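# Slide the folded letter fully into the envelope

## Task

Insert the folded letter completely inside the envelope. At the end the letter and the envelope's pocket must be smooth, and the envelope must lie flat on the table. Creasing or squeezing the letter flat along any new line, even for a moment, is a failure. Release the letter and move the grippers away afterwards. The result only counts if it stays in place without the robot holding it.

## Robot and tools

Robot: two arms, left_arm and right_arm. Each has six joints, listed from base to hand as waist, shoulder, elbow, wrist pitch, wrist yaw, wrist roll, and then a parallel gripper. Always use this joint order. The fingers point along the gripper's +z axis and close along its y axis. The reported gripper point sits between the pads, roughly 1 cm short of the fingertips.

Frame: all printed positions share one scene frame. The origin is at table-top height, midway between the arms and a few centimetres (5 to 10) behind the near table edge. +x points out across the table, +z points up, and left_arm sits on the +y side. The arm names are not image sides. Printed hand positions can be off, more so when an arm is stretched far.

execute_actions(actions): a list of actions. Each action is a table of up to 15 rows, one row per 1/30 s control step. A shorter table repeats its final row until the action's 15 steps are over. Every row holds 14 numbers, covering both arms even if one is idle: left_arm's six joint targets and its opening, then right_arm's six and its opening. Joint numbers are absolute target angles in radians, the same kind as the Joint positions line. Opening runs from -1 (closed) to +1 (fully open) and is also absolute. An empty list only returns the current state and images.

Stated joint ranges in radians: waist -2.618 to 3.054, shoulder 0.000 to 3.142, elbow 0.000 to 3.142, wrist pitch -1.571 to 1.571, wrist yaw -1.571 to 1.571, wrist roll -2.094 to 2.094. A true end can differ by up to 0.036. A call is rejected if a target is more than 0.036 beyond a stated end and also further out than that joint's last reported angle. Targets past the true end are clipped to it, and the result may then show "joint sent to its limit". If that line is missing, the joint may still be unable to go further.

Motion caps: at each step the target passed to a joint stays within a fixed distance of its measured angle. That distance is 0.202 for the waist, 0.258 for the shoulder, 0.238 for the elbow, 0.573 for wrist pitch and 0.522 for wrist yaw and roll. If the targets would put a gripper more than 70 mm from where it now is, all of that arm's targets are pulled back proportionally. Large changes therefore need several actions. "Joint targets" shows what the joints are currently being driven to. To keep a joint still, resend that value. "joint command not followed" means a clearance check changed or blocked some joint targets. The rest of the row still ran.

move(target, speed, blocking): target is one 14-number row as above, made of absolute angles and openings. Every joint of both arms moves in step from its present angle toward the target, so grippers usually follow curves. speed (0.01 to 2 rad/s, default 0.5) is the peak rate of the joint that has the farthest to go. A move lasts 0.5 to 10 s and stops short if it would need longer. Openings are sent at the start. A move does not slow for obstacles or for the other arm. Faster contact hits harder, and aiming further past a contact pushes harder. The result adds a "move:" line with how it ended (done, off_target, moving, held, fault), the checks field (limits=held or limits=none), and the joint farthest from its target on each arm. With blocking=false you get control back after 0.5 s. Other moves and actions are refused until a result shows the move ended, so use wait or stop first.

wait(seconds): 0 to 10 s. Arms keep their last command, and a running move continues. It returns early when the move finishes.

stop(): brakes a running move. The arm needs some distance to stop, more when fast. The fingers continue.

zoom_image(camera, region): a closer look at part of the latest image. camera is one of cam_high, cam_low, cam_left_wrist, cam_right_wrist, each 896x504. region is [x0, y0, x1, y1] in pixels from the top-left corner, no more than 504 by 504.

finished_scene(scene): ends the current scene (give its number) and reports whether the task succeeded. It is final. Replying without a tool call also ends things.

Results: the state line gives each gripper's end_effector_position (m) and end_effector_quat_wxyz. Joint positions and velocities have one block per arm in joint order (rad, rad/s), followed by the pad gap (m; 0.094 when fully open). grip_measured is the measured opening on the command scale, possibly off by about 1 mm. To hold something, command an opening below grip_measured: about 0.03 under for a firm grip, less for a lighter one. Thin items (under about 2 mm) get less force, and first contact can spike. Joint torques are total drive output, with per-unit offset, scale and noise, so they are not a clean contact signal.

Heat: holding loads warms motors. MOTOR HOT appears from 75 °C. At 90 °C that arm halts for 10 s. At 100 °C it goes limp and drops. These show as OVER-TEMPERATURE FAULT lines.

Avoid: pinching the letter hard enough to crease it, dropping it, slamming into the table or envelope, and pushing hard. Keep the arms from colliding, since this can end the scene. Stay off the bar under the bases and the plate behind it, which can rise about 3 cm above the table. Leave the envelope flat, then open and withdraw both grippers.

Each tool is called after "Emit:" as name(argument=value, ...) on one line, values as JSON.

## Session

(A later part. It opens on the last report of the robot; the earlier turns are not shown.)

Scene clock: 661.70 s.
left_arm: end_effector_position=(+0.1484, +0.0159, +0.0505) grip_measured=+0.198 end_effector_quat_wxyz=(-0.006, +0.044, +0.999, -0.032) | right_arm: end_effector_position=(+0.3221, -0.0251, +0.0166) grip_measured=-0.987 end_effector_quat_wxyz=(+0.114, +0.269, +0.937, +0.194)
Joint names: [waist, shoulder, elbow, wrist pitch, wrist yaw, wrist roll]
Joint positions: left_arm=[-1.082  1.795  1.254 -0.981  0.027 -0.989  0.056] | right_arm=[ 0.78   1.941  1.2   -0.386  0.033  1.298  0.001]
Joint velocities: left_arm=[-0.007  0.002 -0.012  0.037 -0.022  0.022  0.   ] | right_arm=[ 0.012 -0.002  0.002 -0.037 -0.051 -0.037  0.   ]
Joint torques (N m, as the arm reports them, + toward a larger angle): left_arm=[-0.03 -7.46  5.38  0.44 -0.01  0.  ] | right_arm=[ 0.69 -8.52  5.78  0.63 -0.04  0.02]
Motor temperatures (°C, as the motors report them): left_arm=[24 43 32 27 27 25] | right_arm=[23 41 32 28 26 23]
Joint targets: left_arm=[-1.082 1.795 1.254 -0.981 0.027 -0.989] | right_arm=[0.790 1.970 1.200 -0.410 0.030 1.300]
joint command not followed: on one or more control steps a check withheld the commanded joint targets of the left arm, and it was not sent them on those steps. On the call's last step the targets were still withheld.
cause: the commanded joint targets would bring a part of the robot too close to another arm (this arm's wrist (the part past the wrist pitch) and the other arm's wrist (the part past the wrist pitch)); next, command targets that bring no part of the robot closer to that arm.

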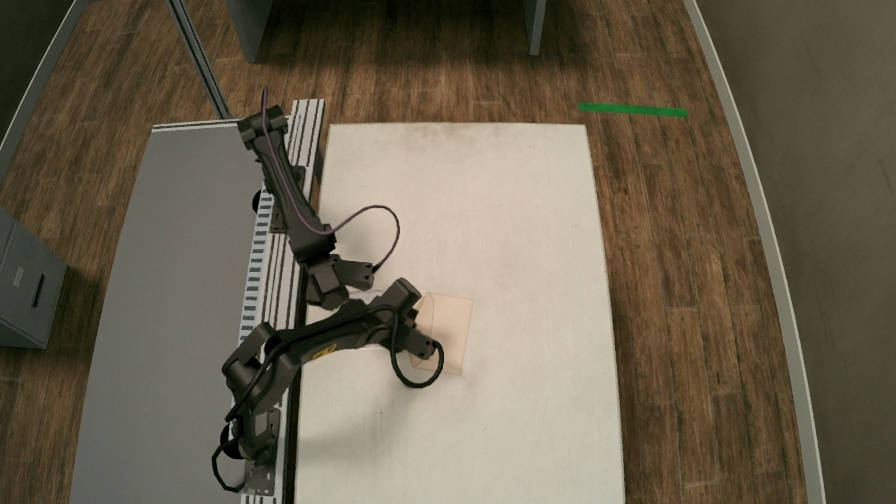

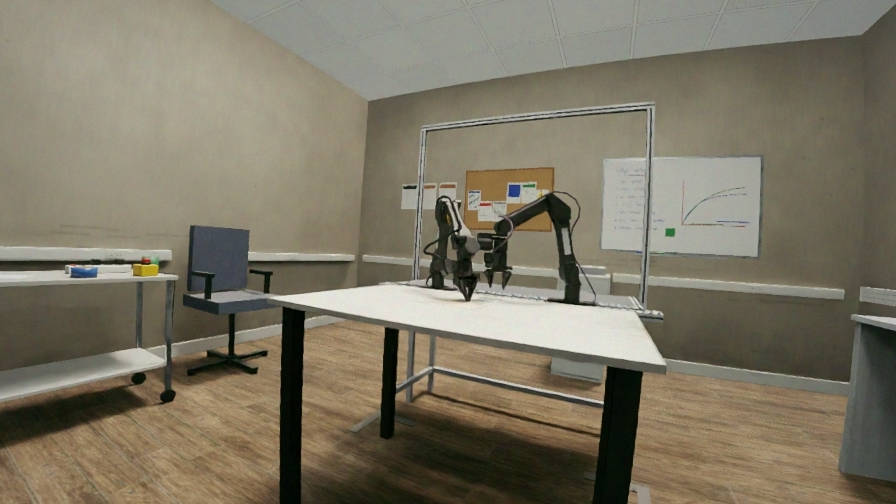

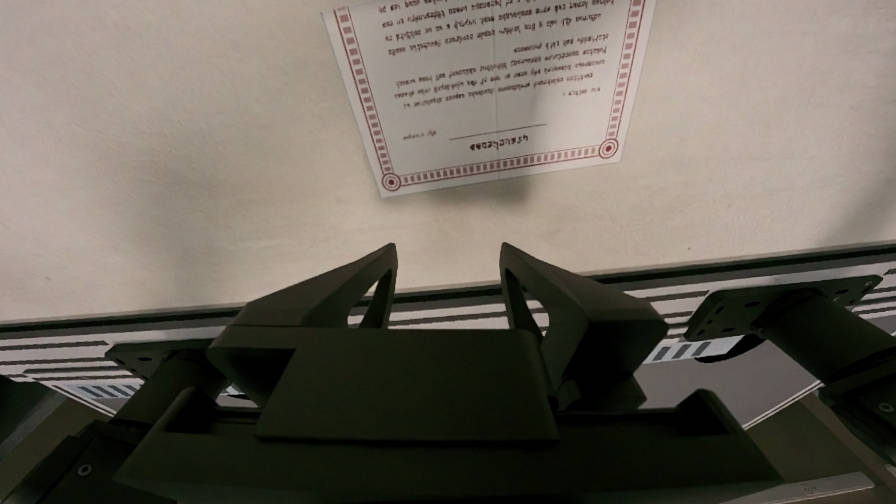

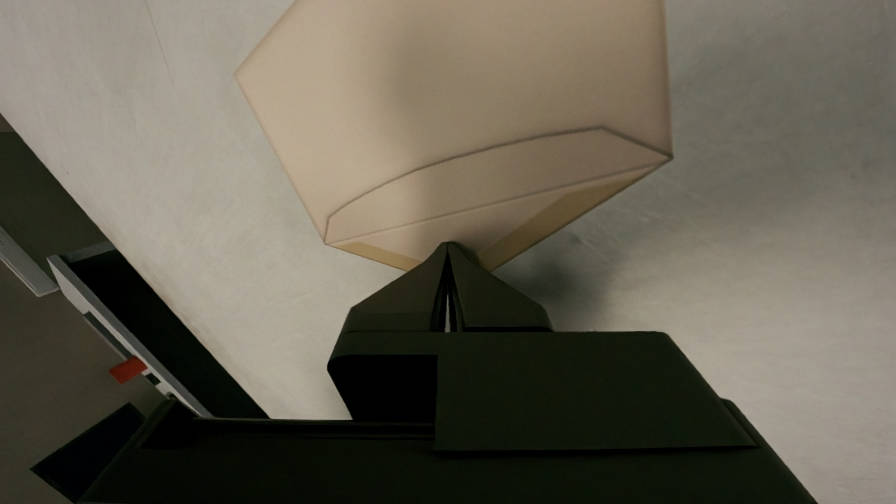

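Emit:
execute_actions(actions=[[[-1.082,1.795,1.254,-0.981,0.027,-0.989,0.2,0.76,1.84,1.20,-0.40,0.03,0.9,-1]],[[-1.082,1.795,1.254,-0.981,0.027,-0.989,0.2,0.6,1.88,1.25,-0.36,0.03,0.4,-1]],[[-1.085,1.85,1.33,-0.98,0.02,-0.99,0.2,0.47,1.93,1.275,-0.345,0.03,0,-1]],[[-1.085,1.91,1.39,-0.98,0.02,-0.99,0.2,0.465,1.975,1.275,-0.345,0.03,0,-1]],[[-1.085,1.96,1.39,-0.98,0.02,-0.99,0.2,0.465,1.99,1.275,-0.345,0.03,0,-1]]])

Scene clock: 669.77 s.
left_arm: end_effector_position=(+0.1614, -0.0089, +0.0294) grip_measured=+0.198 end_effector_quat_wxyz=(-0.015, +0.044, +0.999, -0.017) | right_arm: end_effector_position=(+0.4230, -0.1356, +0.0186) grip_measured=-0.987 end_effector_quat_wxyz=(+0.243, -0.195, +0.949, +0.056)
Joint names: [waist, shoulder, elbow, wrist pitch, wrist yaw, wrist roll]
Joint positions: left_arm=[-1.082  1.952  1.374 -0.979  0.027 -0.989  0.056] | right_arm=[ 0.455  1.974  1.25  -0.341  0.035  0.005  0.001]
Joint velocities: left_arm=[-0.002  0.002 -0.027 -0.081  0.007  0.022 -0.   ] | right_arm=[-0.012  0.002 -0.012 -0.037  0.022  0.037 -0.001]
Joint torques (N m, as the arm reports them, + toward a larger angle): left_arm=[-0.25 -7.95  6.58  0.34 -0.08  0.  ] | right_arm=[  0.71 -10.11   7.68   0.9   -0.07  -0.06]
Motor temperatures (°C, as the motors report them): left_arm=[24 43 32 27 27 25] | right_arm=[23 42 32 28 26 23]
Joint targets: left_arm=[-1.085 1.960 1.390 -0.980 0.020 -0.990] | right_arm=[0.465 1.990 1.275 -0.345 0.030 0.000]

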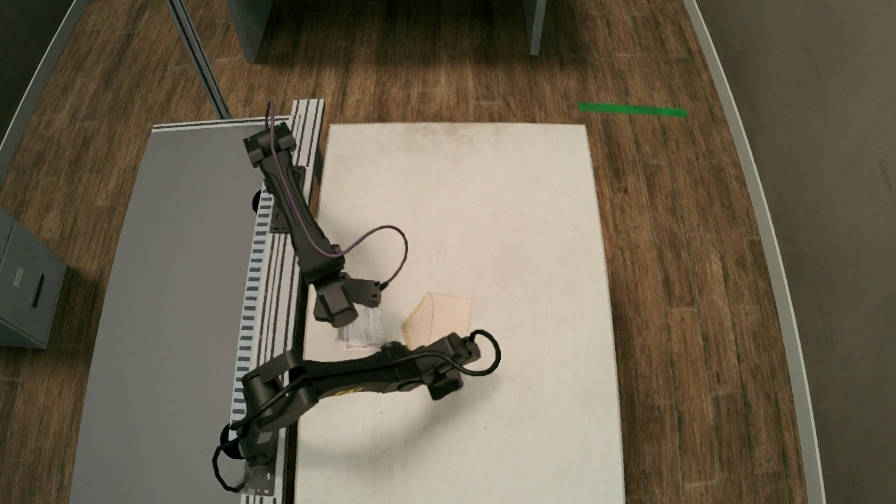

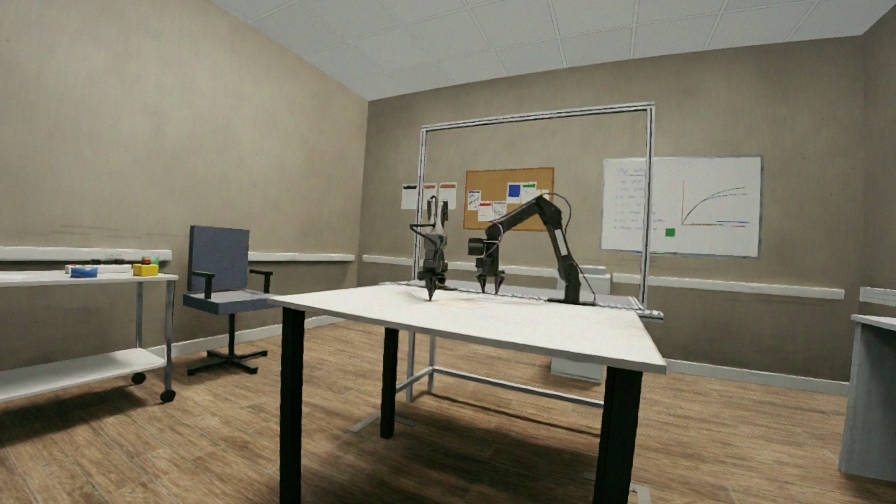

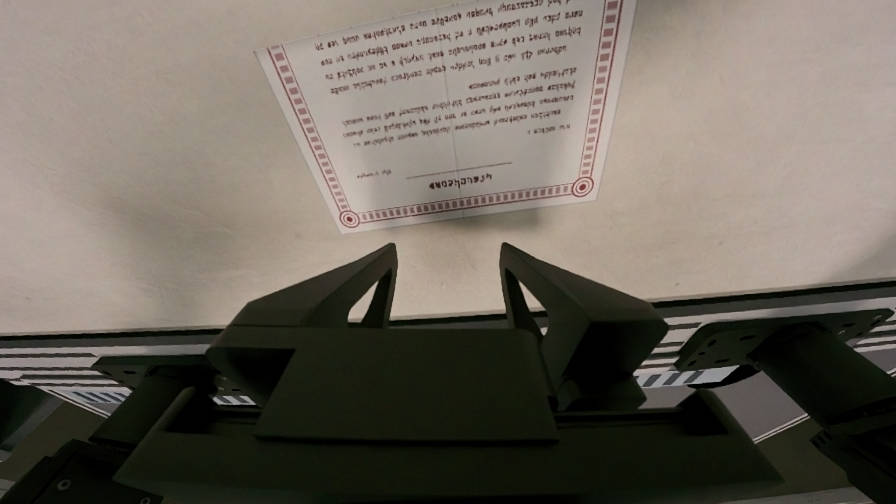

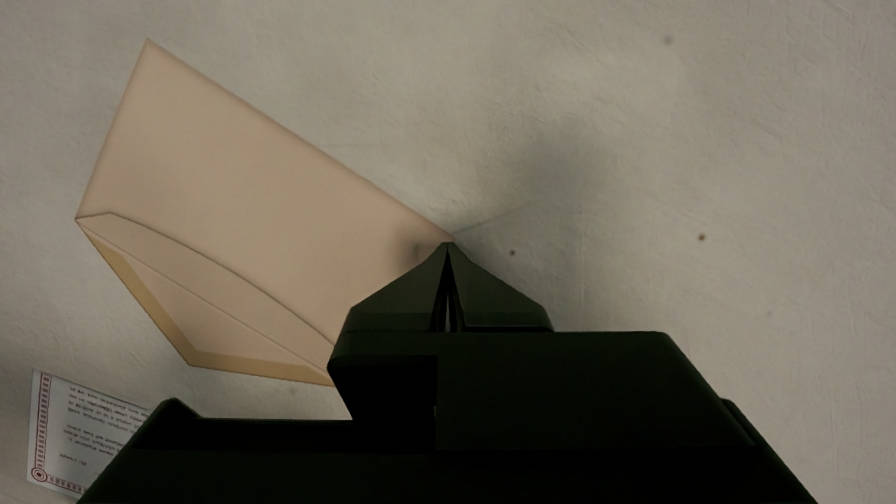

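Emit:
execute_actions(actions=[[[-1.075,2.0,1.40,-0.965,0.05,-0.98,0.2,0.485,2.0,1.27,-0.35,0.03,0,-1]],[[-1.07,2.055,1.40,-0.965,0.05,-0.98,0.2,0.485,2.03,1.27,-0.36,0.03,0,-1]],[[-1.045,2.08,1.43,-0.978,0.04,-0.955,0.2,0.485,2.03,1.27,-0.36,0.03,0,-1]],[[-1.02,2.10,1.465,-0.99,0.04,-0.93,0.2,0.485,2.03,1.27,-0.36,0.03,0,-1]],[[-0.998,2.12,1.495,-1.0,0.04,-0.91,0.2,0.485,2.03,1.27,-0.36,0.03,0,-1]],[[-0.976,2.14,1.525,-1.01,0.04,-0.885,0.2,0.485,2.03,1.27,-0.36,0.03,0,-1]],[[-0.956,2.165,1.565,-1.025,0.04,-0.865,0.2,0.485,2.03,1.27,-0.36,0.03,0,-1]],[[-0.936,2.19,1.605,-1.04,0.04,-0.845,0.2,0.485,2.03,1.27,-0.36,0.03,0,-1]]])

Scene clock: 695.13 s.
left_arm: end_effector_position=(+0.2207, -0.0173, +0.0103) grip_measured=+0.198 end_effector_quat_wxyz=(-0.041, +0.040, +0.998, -0.014) | right_arm: end_effector_position=(+0.4244, -0.1293, +0.0176) grip_measured=-0.987 end_effector_quat_wxyz=(+0.245, -0.200, +0.947, +0.057)
Joint names: [waist, shoulder, elbow, wrist pitch, wrist yaw, wrist roll]
Joint positions: left_arm=[-0.943  2.148  1.593 -1.042  0.065 -0.857  0.056] | right_arm=[ 0.466  1.986  1.26  -0.333  0.035  0.005  0.001]
Joint velocities: left_arm=[ 0.002 -0.007  0.002 -0.007  0.007 -0.037 -0.001] | right_arm=[-0.007 -0.007 -0.002 -0.066  0.007  0.022 -0.   ]
Joint torques (N m, as the arm reports them, + toward a larger angle): left_arm=[ 0.67 -7.51  6.11  0.3  -0.26  0.1 ] | right_arm=[ 1.31 -7.84  6.64  0.7  -0.07 -0.05]
Motor temperatures (°C, as the motors report them): left_arm=[24 43 32 27 27 25] | right_arm=[23 43 33 28 26 23]
Joint targets: left_arm=[-0.936 2.190 1.605 -1.040 0.040 -0.845] | right_arm=[0.485 2.030 1.270 -0.360 0.030 -0.000]

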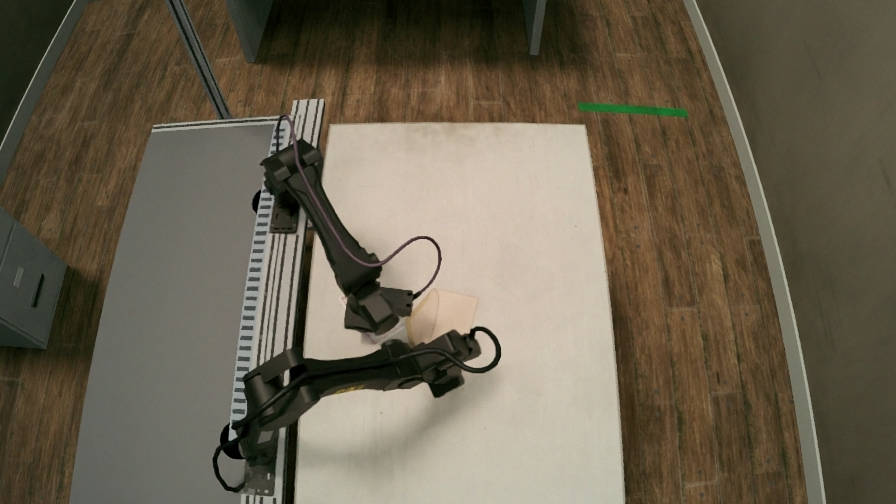

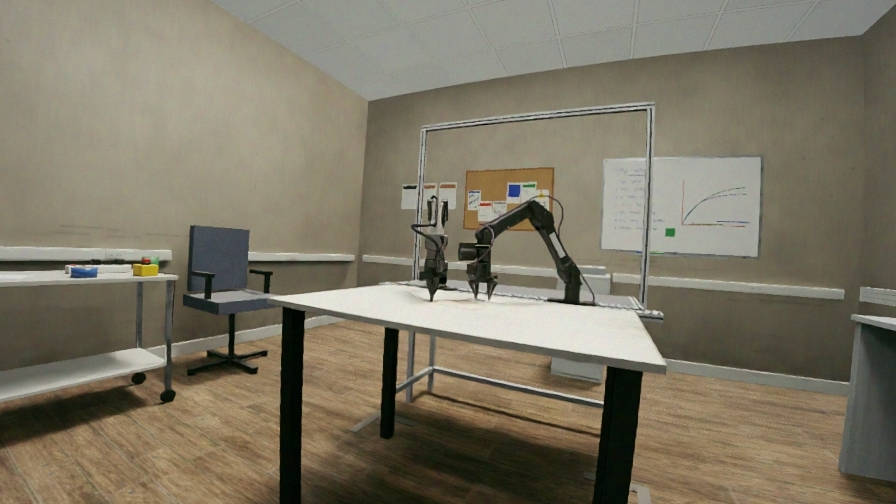

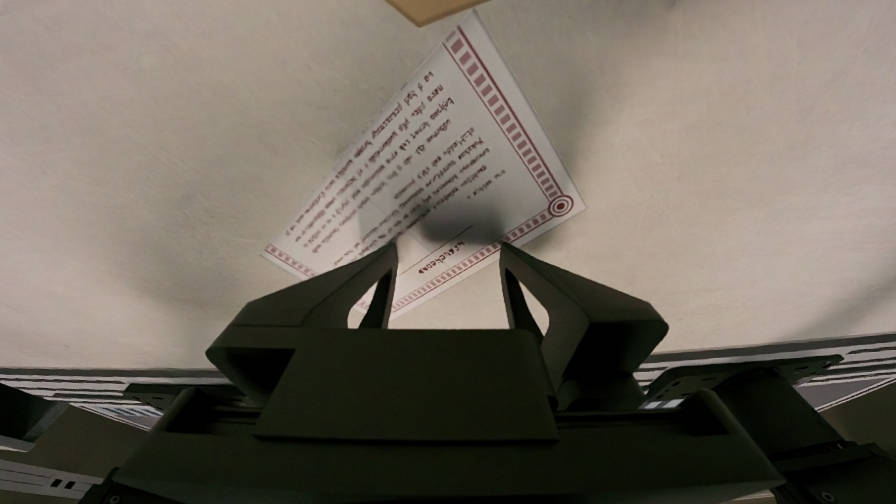

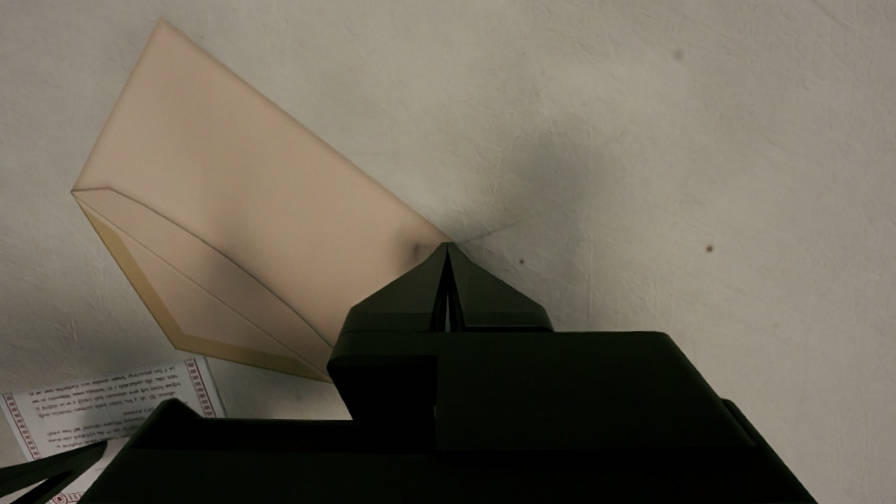

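Emit:
execute_actions(actions=[[[-0.95,2.08,1.59,-1.03,0.05,-0.86,0.2,0.47,1.95,1.265,-0.345,0.03,0,-1]],[[-1.06,1.96,1.40,-0.93,0.05,-0.97,0.2,0.50,1.95,1.265,-0.35,0.03,0,-1]],[[-1.07,2.0,1.385,-0.93,0.05,-0.98,0.2,0.50,1.99,1.265,-0.35,0.03,0,-1]],[[-1.07,2.05,1.385,-0.93,0.05,-0.98,0.2,0.49,2.03,1.265,-0.36,0.03,0,-1]],[[-1.045,2.075,1.415,-0.943,0.04,-0.955,0.2,0.49,2.03,1.265,-0.36,0.03,0,-1]],[[-1.02,2.095,1.45,-0.955,0.04,-0.93,0.2,0.49,2.03,1.265,-0.36,0.03,0,-1]],[[-0.998,2.115,1.48,-0.965,0.04,-0.91,0.2,0.49,2.03,1.265,-0.36,0.03,0,-1]]])

Scene clock: 705.30 s.
left_arm: end_effector_position=(+0.1912, -0.0170, +0.0105) grip_measured=+0.198 end_effector_quat_wxyz=(-0.034, +0.038, +0.998, -0.020) | right_arm: end_effector_position=(+0.4212, -0.1208, +0.0179) grip_measured=-0.987 end_effector_quat_wxyz=(+0.246, -0.209, +0.944, +0.060)
Joint names: [waist, shoulder, elbow, wrist pitch, wrist yaw, wrist roll]
Joint positions: left_arm=[-1.006  2.071  1.47  -0.976  0.063 -0.923  0.056] | right_arm=[ 0.485  1.987  1.26  -0.329  0.035  0.005  0.001]
Joint velocities: left_arm=[ 0.002 -0.002 -0.022 -0.022  0.037  0.007  0.   ] | right_arm=[-0.002 -0.002  0.002  0.037 -0.125  0.051 -0.001]
Joint torques (N m, as the arm reports them, + toward a larger angle): left_arm=[ 0.74 -6.67  5.95  0.44 -0.25  0.1 ] | right_arm=[ 0.36 -7.96  6.28  0.67 -0.06 -0.05]
Motor temperatures (°C, as the motors report them): left_arm=[24 43 32 27 27 25] | right_arm=[23 42 32 28 26 23]
Joint targets: left_arm=[-0.998 2.115 1.480 -0.965 0.040 -0.910] | right_arm=[0.490 2.030 1.265 -0.360 0.030 -0.000]

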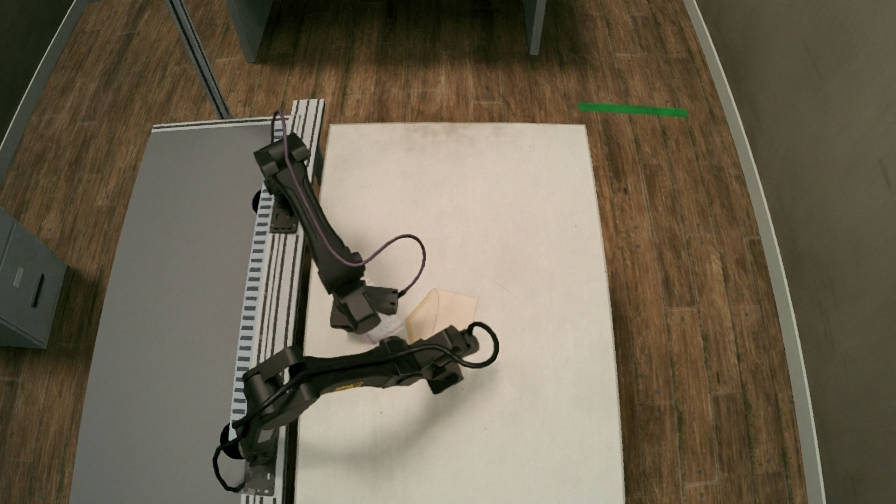

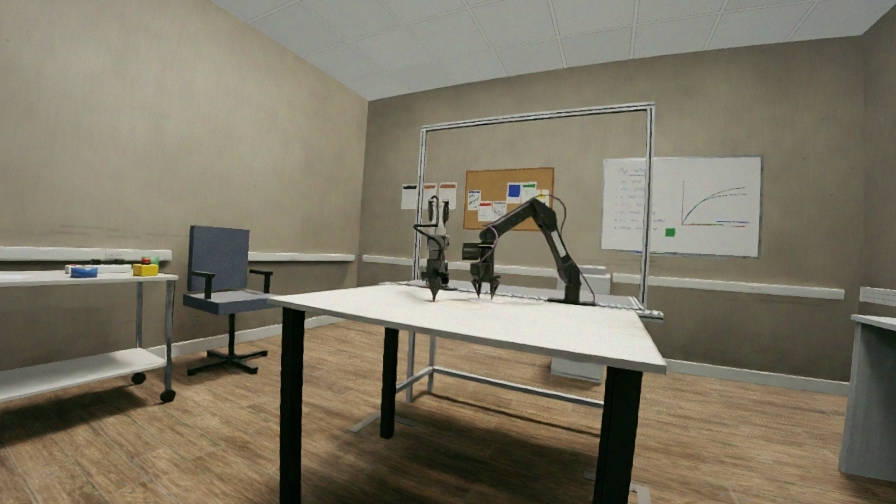

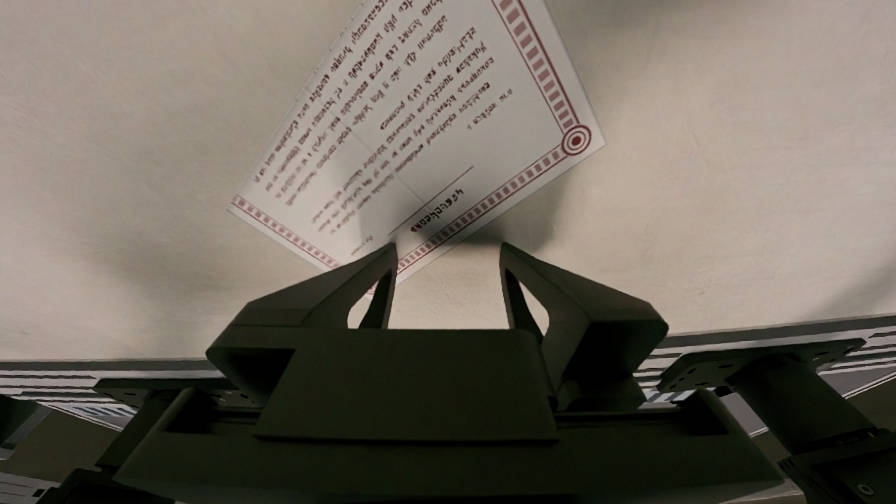

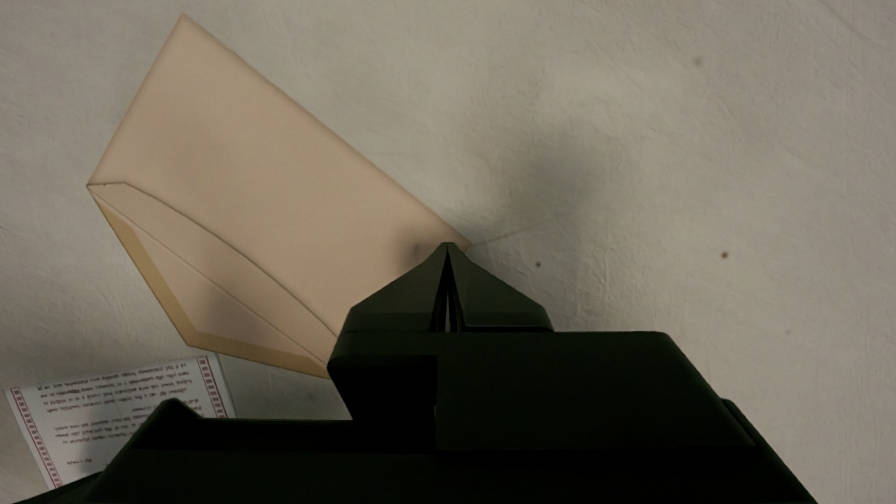

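Emit:
execute_actions(actions=[[[-1.01,2.0,1.46,-0.96,0.05,-0.92,0.2,0.49,2.03,1.265,-0.36,0.03,0,-1]],[[-1.13,1.93,1.355,-0.925,0.05,-1.04,0.2,0.49,2.03,1.265,-0.36,0.03,0,-1]],[[-1.13,1.98,1.355,-0.925,0.05,-1.04,0.2,0.49,2.03,1.265,-0.36,0.03,0,-1]],[[-1.125,2.035,1.355,-0.925,0.05,-1.04,0.2,0.49,2.03,1.265,-0.36,0.03,0,-1]],[[-1.095,2.045,1.375,-0.93,0.04,-1.01,0.2,0.49,2.03,1.265,-0.36,0.03,0,-1]],[[-1.07,2.06,1.395,-0.935,0.04,-0.98,0.2,0.49,2.03,1.265,-0.36,0.03,0,-1]],[[-1.045,2.075,1.42,-0.943,0.04,-0.955,0.2,0.49,2.03,1.265,-0.36,0.03,0,-1]],[[-1.02,2.095,1.45,-0.955,0.04,-0.93,0.2,0.49,2.03,1.265,-0.36,0.03,0,-1]]])

Scene clock: 721.73 s.
left_arm: end_effector_position=(+0.1809, -0.0166, +0.0104) grip_measured=+0.198 end_effector_quat_wxyz=(-0.036, +0.038, +0.998, -0.020) | right_arm: end_effector_position=(+0.4212, -0.1208, +0.0179) grip_measured=-0.987 end_effector_quat_wxyz=(+0.246, -0.209, +0.944, +0.060)
Joint names: [waist, shoulder, elbow, wrist pitch, wrist yaw, wrist roll]
Joint positions: left_arm=[-1.027  2.051  1.44  -0.966  0.067 -0.944  0.056] | right_arm=[ 0.485  1.987  1.26  -0.329  0.035  0.005  0.001]
Joint velocities: left_arm=[-0.007  0.017 -0.012  0.037  0.037  0.022  0.001] | right_arm=[ 0.022 -0.007  0.007 -0.022 -0.022 -0.022  0.   ]
Joint torques (N m, as the arm reports them, + toward a larger angle): left_arm=[ 0.6  -6.59  5.92  0.46 -0.27  0.11] | right_arm=[ 0.35 -7.98  6.27  0.67 -0.07 -0.06]
Motor temperatures (°C, as the motors report them): left_arm=[24 42 32 27 27 25] | right_arm=[23 42 32 27 26 23]
Joint targets: left_arm=[-1.020 2.095 1.450 -0.955 0.040 -0.930] | right_arm=[0.490 2.030 1.265 -0.360 0.030 -0.000]

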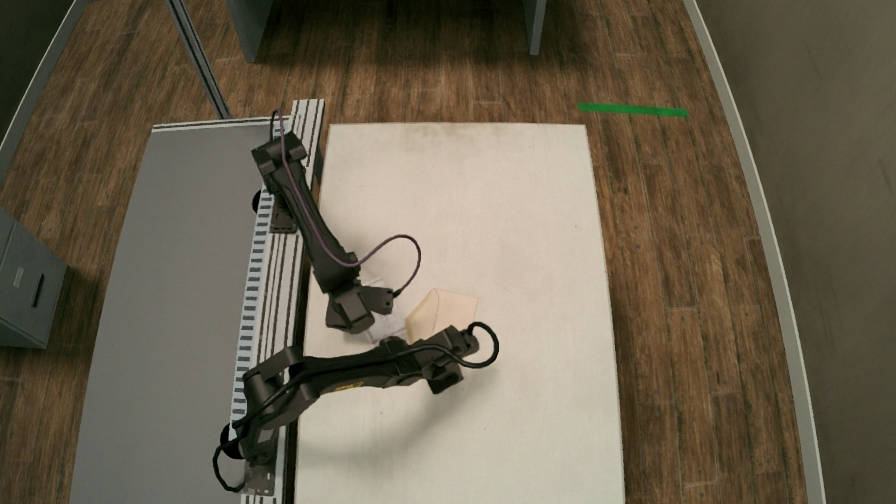

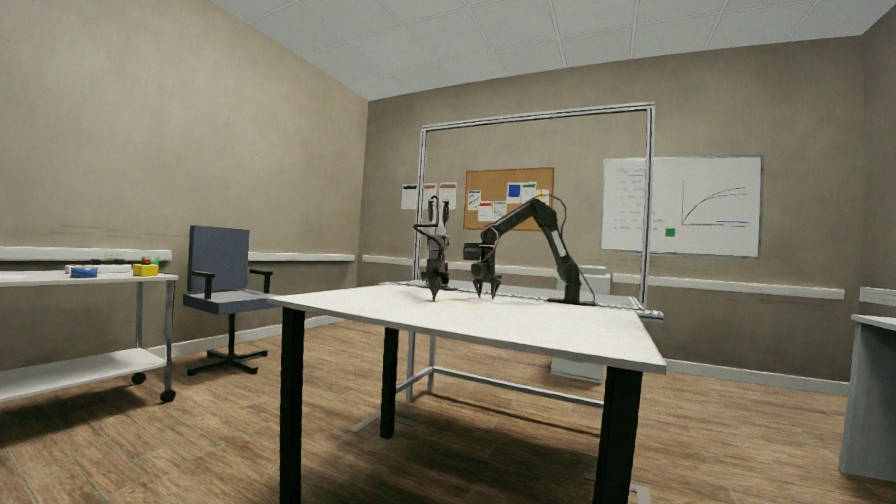

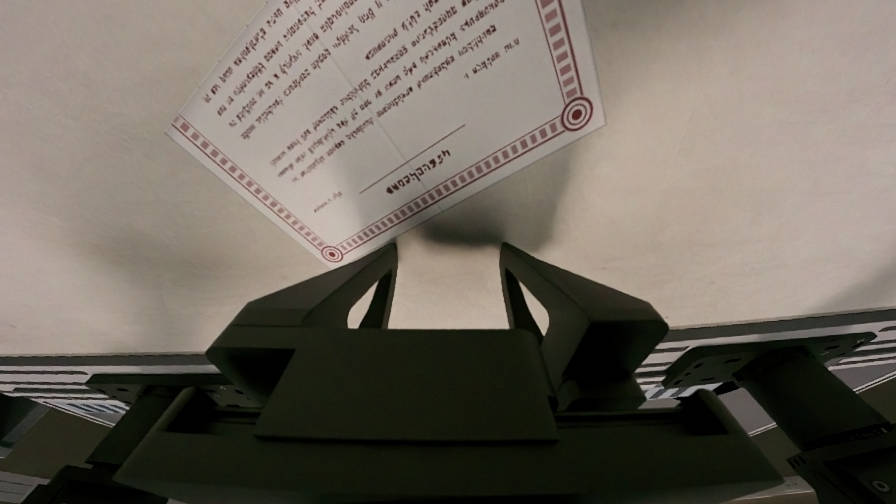

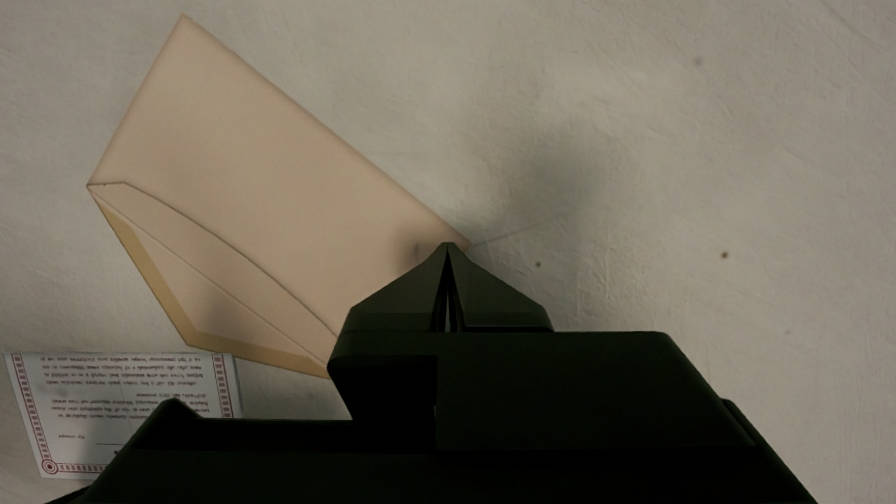

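Emit:
execute_actions(actions=[[[-0.998,2.115,1.48,-0.965,0.04,-0.90,0.2,0.49,2.03,1.265,-0.36,0.03,0,-1]],[[-0.976,2.135,1.51,-0.975,0.04,-0.87,0.2,0.49,2.03,1.265,-0.36,0.03,0,-1]],[[-0.956,2.16,1.55,-0.99,0.04,-0.84,0.2,0.49,2.03,1.265,-0.36,0.03,0,-1]],[[-0.936,2.185,1.59,-1.005,0.04,-0.81,0.2,0.49,2.03,1.265,-0.36,0.03,0,-1]]])

Scene clock: 729.97 s.
left_arm: end_effector_position=(+0.2214, -0.0184, +0.0105) grip_measured=+0.198 end_effector_quat_wxyz=(-0.035, +0.057, +0.998, -0.020) | right_arm: end_effector_position=(+0.4212, -0.1208, +0.0179) grip_measured=-0.987 end_effector_quat_wxyz=(+0.246, -0.209, +0.944, +0.060)
Joint names: [waist, shoulder, elbow, wrist pitch, wrist yaw, wrist roll]
Joint positions: left_arm=[-0.944  2.14   1.58  -1.023  0.064 -0.824  0.056] | right_arm=[ 0.485  1.987  1.26  -0.329  0.035  0.005  0.001]
Joint velocities: left_arm=[-0.007 -0.002 -0.007  0.081  0.007 -0.007 -0.   ] | right_arm=[-0.022 -0.017  0.002  0.007 -0.007 -0.022 -0.001]
Joint torques (N m, as the arm reports them, + toward a larger angle): left_arm=[ 0.66 -7.18  6.01  0.51 -0.26  0.15] | right_arm=[ 0.36 -7.96  6.27  0.66 -0.07 -0.05]
Motor temperatures (°C, as the motors report them): left_arm=[24 42 32 27 27 25] | right_arm=[23 41 32 27 26 23]
Joint targets: left_arm=[-0.936 2.185 1.590 -1.005 0.040 -0.810] | right_arm=[0.490 2.030 1.265 -0.360 0.030 -0.000]

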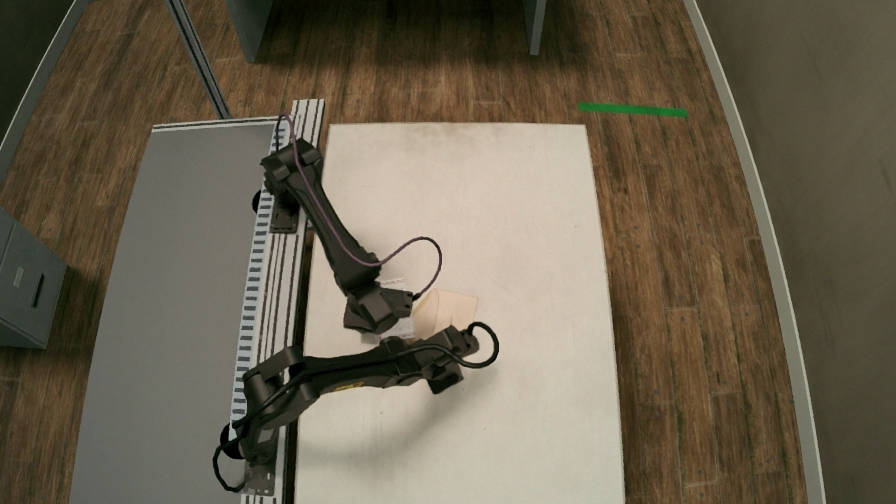

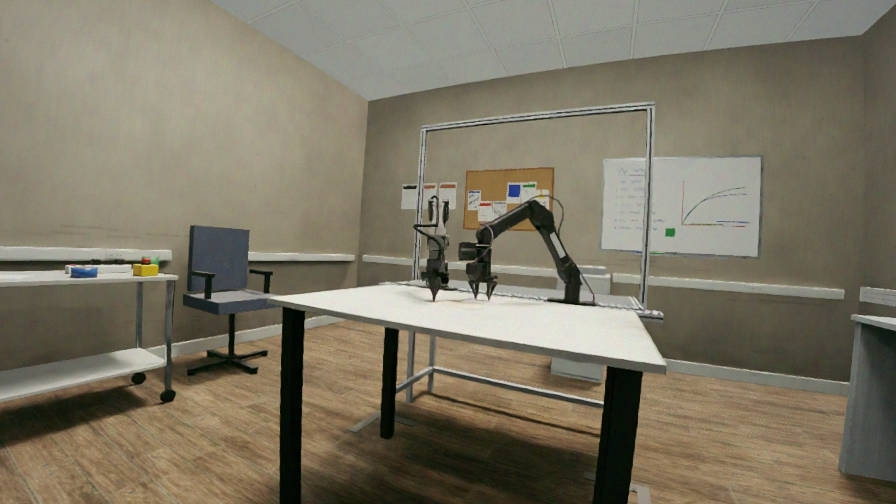

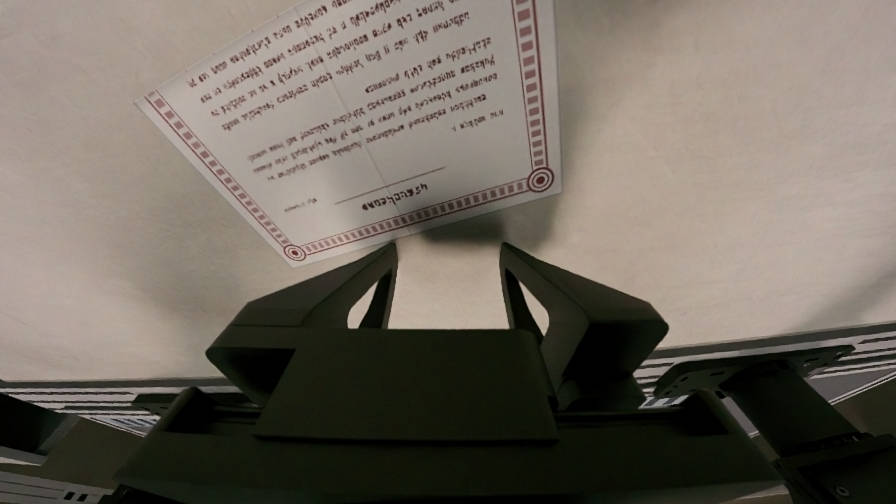

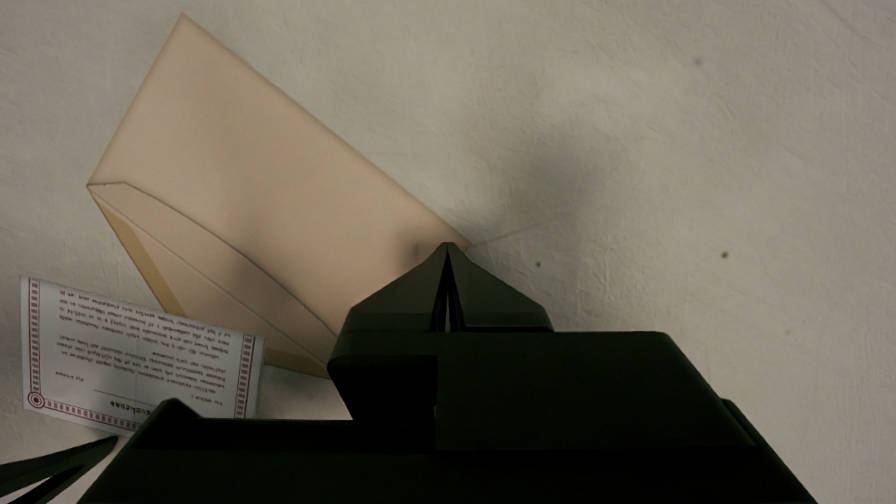

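Emit:
execute_actions(actions=[[[-0.96,2.05,1.55,-1.0,0.02,-0.9,-0.4,0.49,2.03,1.265,-0.36,0.03,0,-1]],[[-0.82,1.92,1.42,-0.95,-0.05,-1.4,-1,0.49,2.03,1.265,-0.36,0.03,0,-1]],[[-0.69,1.89,1.355,-0.91,-0.08,-1.9,-1,0.49,2.03,1.265,-0.36,0.03,0,-1]],[[-0.685,1.95,1.355,-0.91,-0.08,-2.05,-1,0.49,2.03,1.265,-0.36,0.03,0,-1]]])

Scene clock: 740.43 s.
left_arm: end_effector_position=(+0.2944, +0.0851, +0.0319) grip_measured=-0.980 end_effector_quat_wxyz=(+0.034, -0.630, +0.775, -0.035) | right_arm: end_effector_position=(+0.4212, -0.1208, +0.0179) grip_measured=-0.987 end_effector_quat_wxyz=(+0.246, -0.209, +0.944, +0.060)
Joint names: [waist, shoulder, elbow, wrist pitch, wrist yaw, wrist roll]
Joint positions: left_arm=[-0.682  1.934  1.365 -0.913 -0.067 -2.037  0.001] | right_arm=[ 0.485  1.987  1.26  -0.329  0.035  0.005  0.001]
Joint velocities: left_arm=[-0.007  0.002 -0.002 -0.022  0.037 -0.051 -0.001] | right_arm=[ 0.002 -0.007  0.002  0.007  0.051 -0.037 -0.001]
Joint torques (N m, as the arm reports them, + toward a larger angle): left_arm=[-0.28 -7.42  4.63  0.57 -0.21 -0.09] | right_arm=[ 0.36 -7.97  6.28  0.67 -0.06 -0.05]
Motor temperatures (°C, as the motors report them): left_arm=[24 42 32 27 27 25] | right_arm=[23 41 32 27 26 23]
Joint targets: left_arm=[-0.685 1.950 1.355 -0.910 -0.080 -2.050] | right_arm=[0.490 2.030 1.265 -0.360 0.030 0.000]

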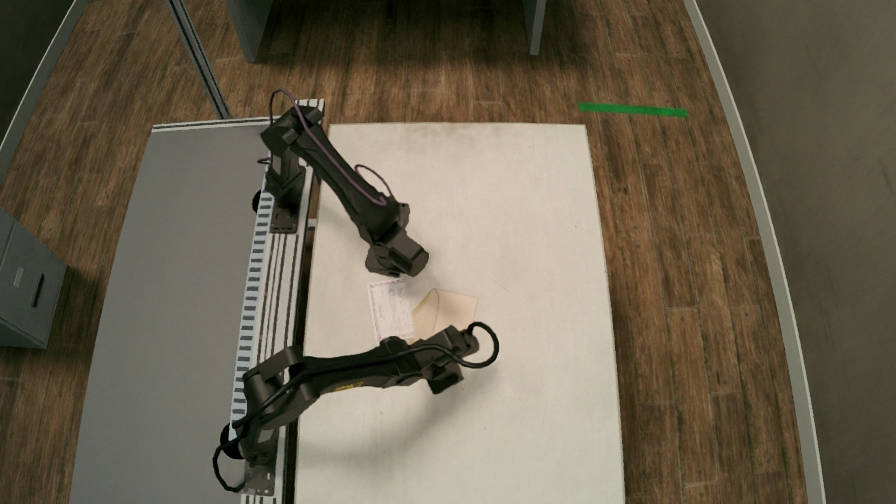

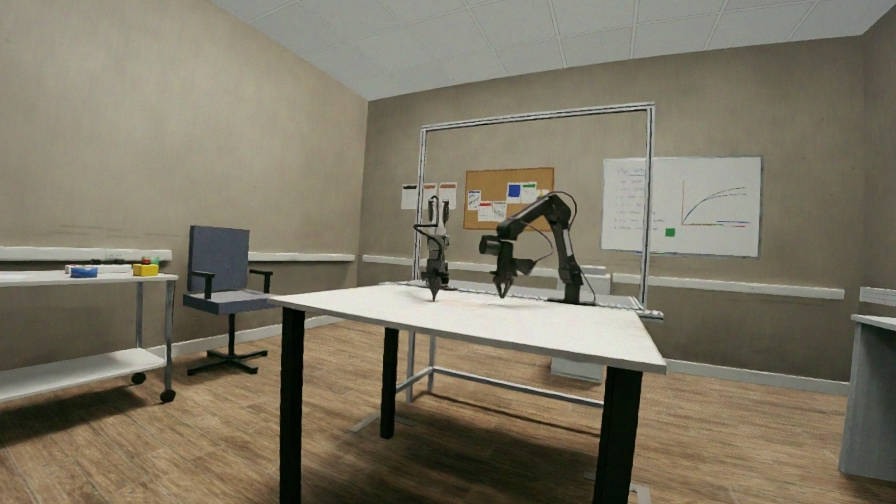

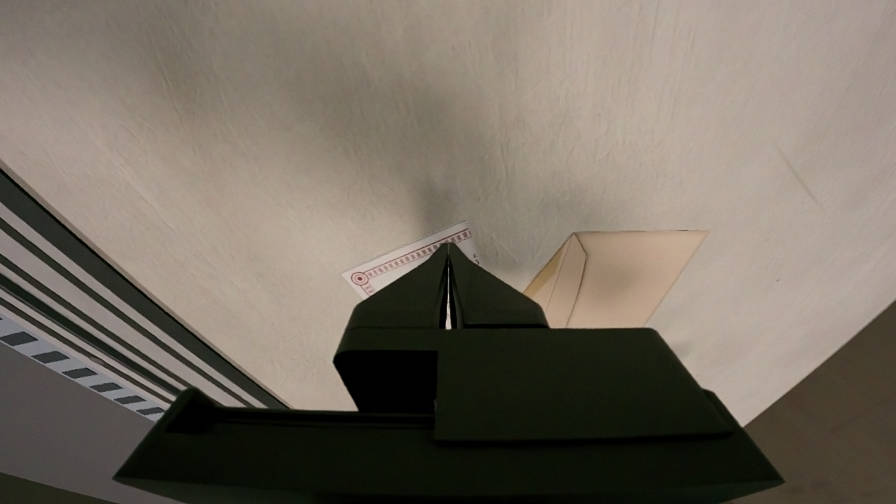

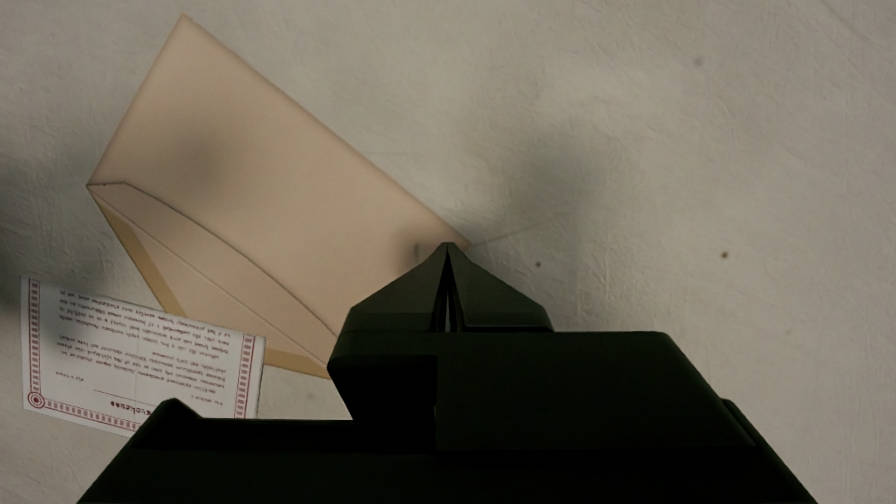

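Emit:
execute_actions(actions=[[[-0.625,1.95,1.34,-0.91,-0.08,-2.05,-1,0.49,2.03,1.265,-0.36,0.03,0,-1]],[[-0.625,2.0,1.34,-0.91,-0.08,-2.05,-1,0.49,2.03,1.265,-0.36,0.03,0,-1]],[[-0.635,2.045,1.345,-0.91,-0.08,-2.05,-1,0.49,2.03,1.265,-0.36,0.03,0,-1]],[[-0.66,2.065,1.375,-0.92,-0.08,-2.05,-1,0.49,2.03,1.265,-0.36,0.03,0,-1]],[[-0.68,2.085,1.405,-0.93,-0.08,-2.05,-1,0.49,2.03,1.265,-0.36,0.03,0,-1]],[[-0.70,2.105,1.435,-0.94,-0.08,-2.05,-1,0.49,2.03,1.265,-0.36,0.03,0,-1]],[[-0.72,2.125,1.465,-0.955,-0.08,-2.05,-1,0.49,2.03,1.265,-0.36,0.03,0,-1]],[[-0.74,2.145,1.495,-0.965,-0.08,-2.05,-1,0.49,2.03,1.265,-0.36,0.03,0,-1]],[[-0.76,2.165,1.525,-0.975,-0.08,-2.05,-1,0.49,2.03,1.265,-0.36,0.03,0,-1]]])

Scene clock: 751.87 s.
left_arm: end_effector_position=(+0.2993, +0.0569, +0.0095) grip_measured=-0.980 end_effector_quat_wxyz=(+0.045, -0.607, +0.794, +0.003) | right_arm: end_effector_position=(+0.4212, -0.1208, +0.0179) grip_measured=-0.987 end_effector_quat_wxyz=(+0.246, -0.209, +0.944, +0.060)
Joint names: [waist, shoulder, elbow, wrist pitch, wrist yaw, wrist roll]
Joint positions: left_arm=[-0.746  2.104  1.524 -0.976 -0.105 -2.044  0.001] | right_arm=[ 0.485  1.987  1.26  -0.329  0.035  0.005  0.001]
Joint velocities: left_arm=[ 0.002 -0.012 -0.007  0.022 -0.037 -0.037  0.001] | right_arm=[ 0.012  0.012 -0.002  0.066 -0.022  0.081  0.001]
Joint torques (N m, as the arm reports them, + toward a larger angle): left_arm=[-1.34 -5.99  5.32  0.39  0.14 -0.04] | right_arm=[ 0.37 -7.97  6.27  0.67 -0.07 -0.05]
Motor temperatures (°C, as the motors report them): left_arm=[24 42 31 27 27 25] | right_arm=[23 41 32 27 26 23]
Joint targets: left_arm=[-0.760 2.165 1.525 -0.975 -0.080 -2.050] | right_arm=[0.490 2.030 1.265 -0.360 0.030 -0.000]

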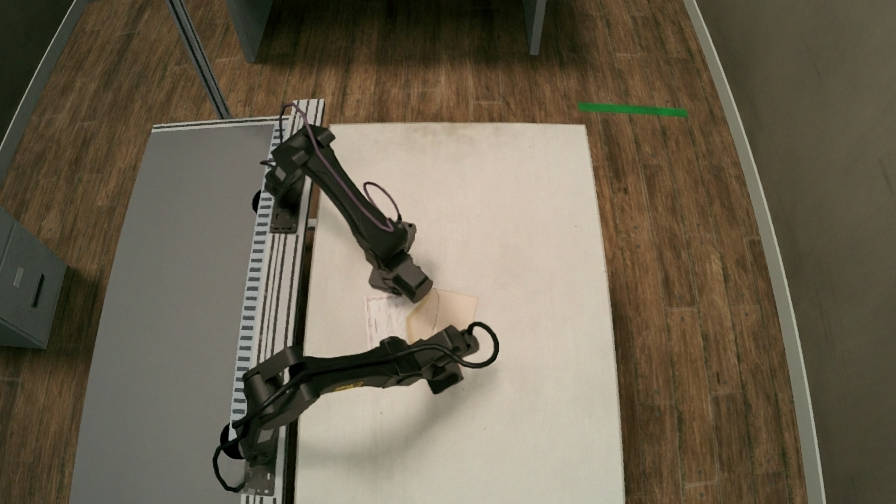

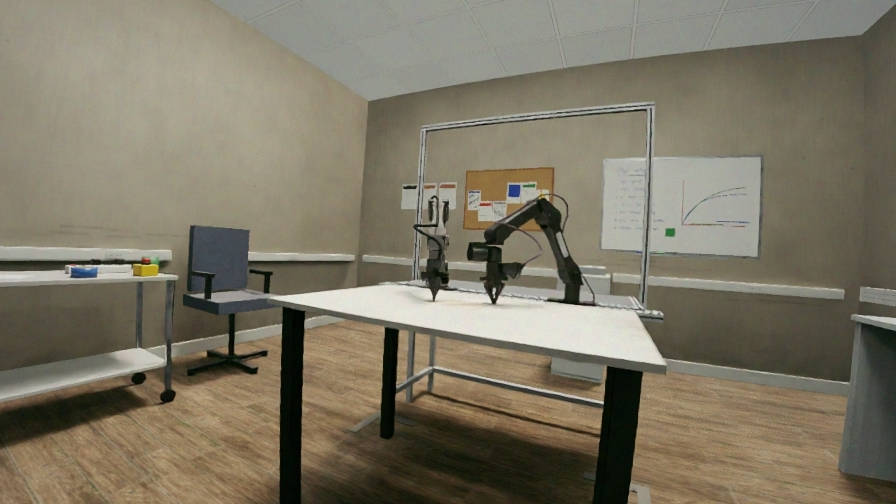

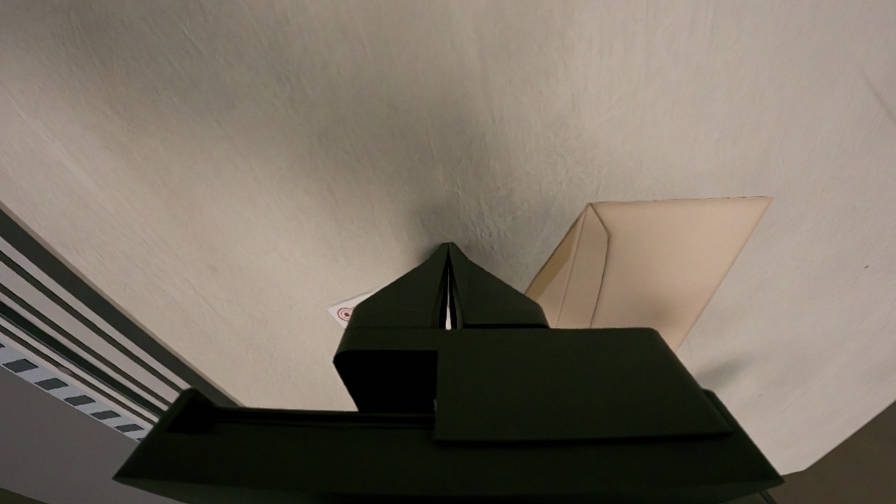

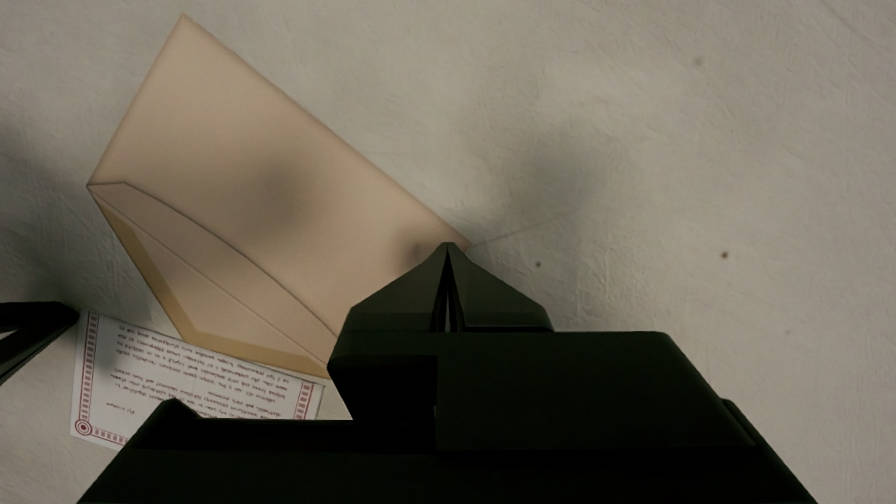

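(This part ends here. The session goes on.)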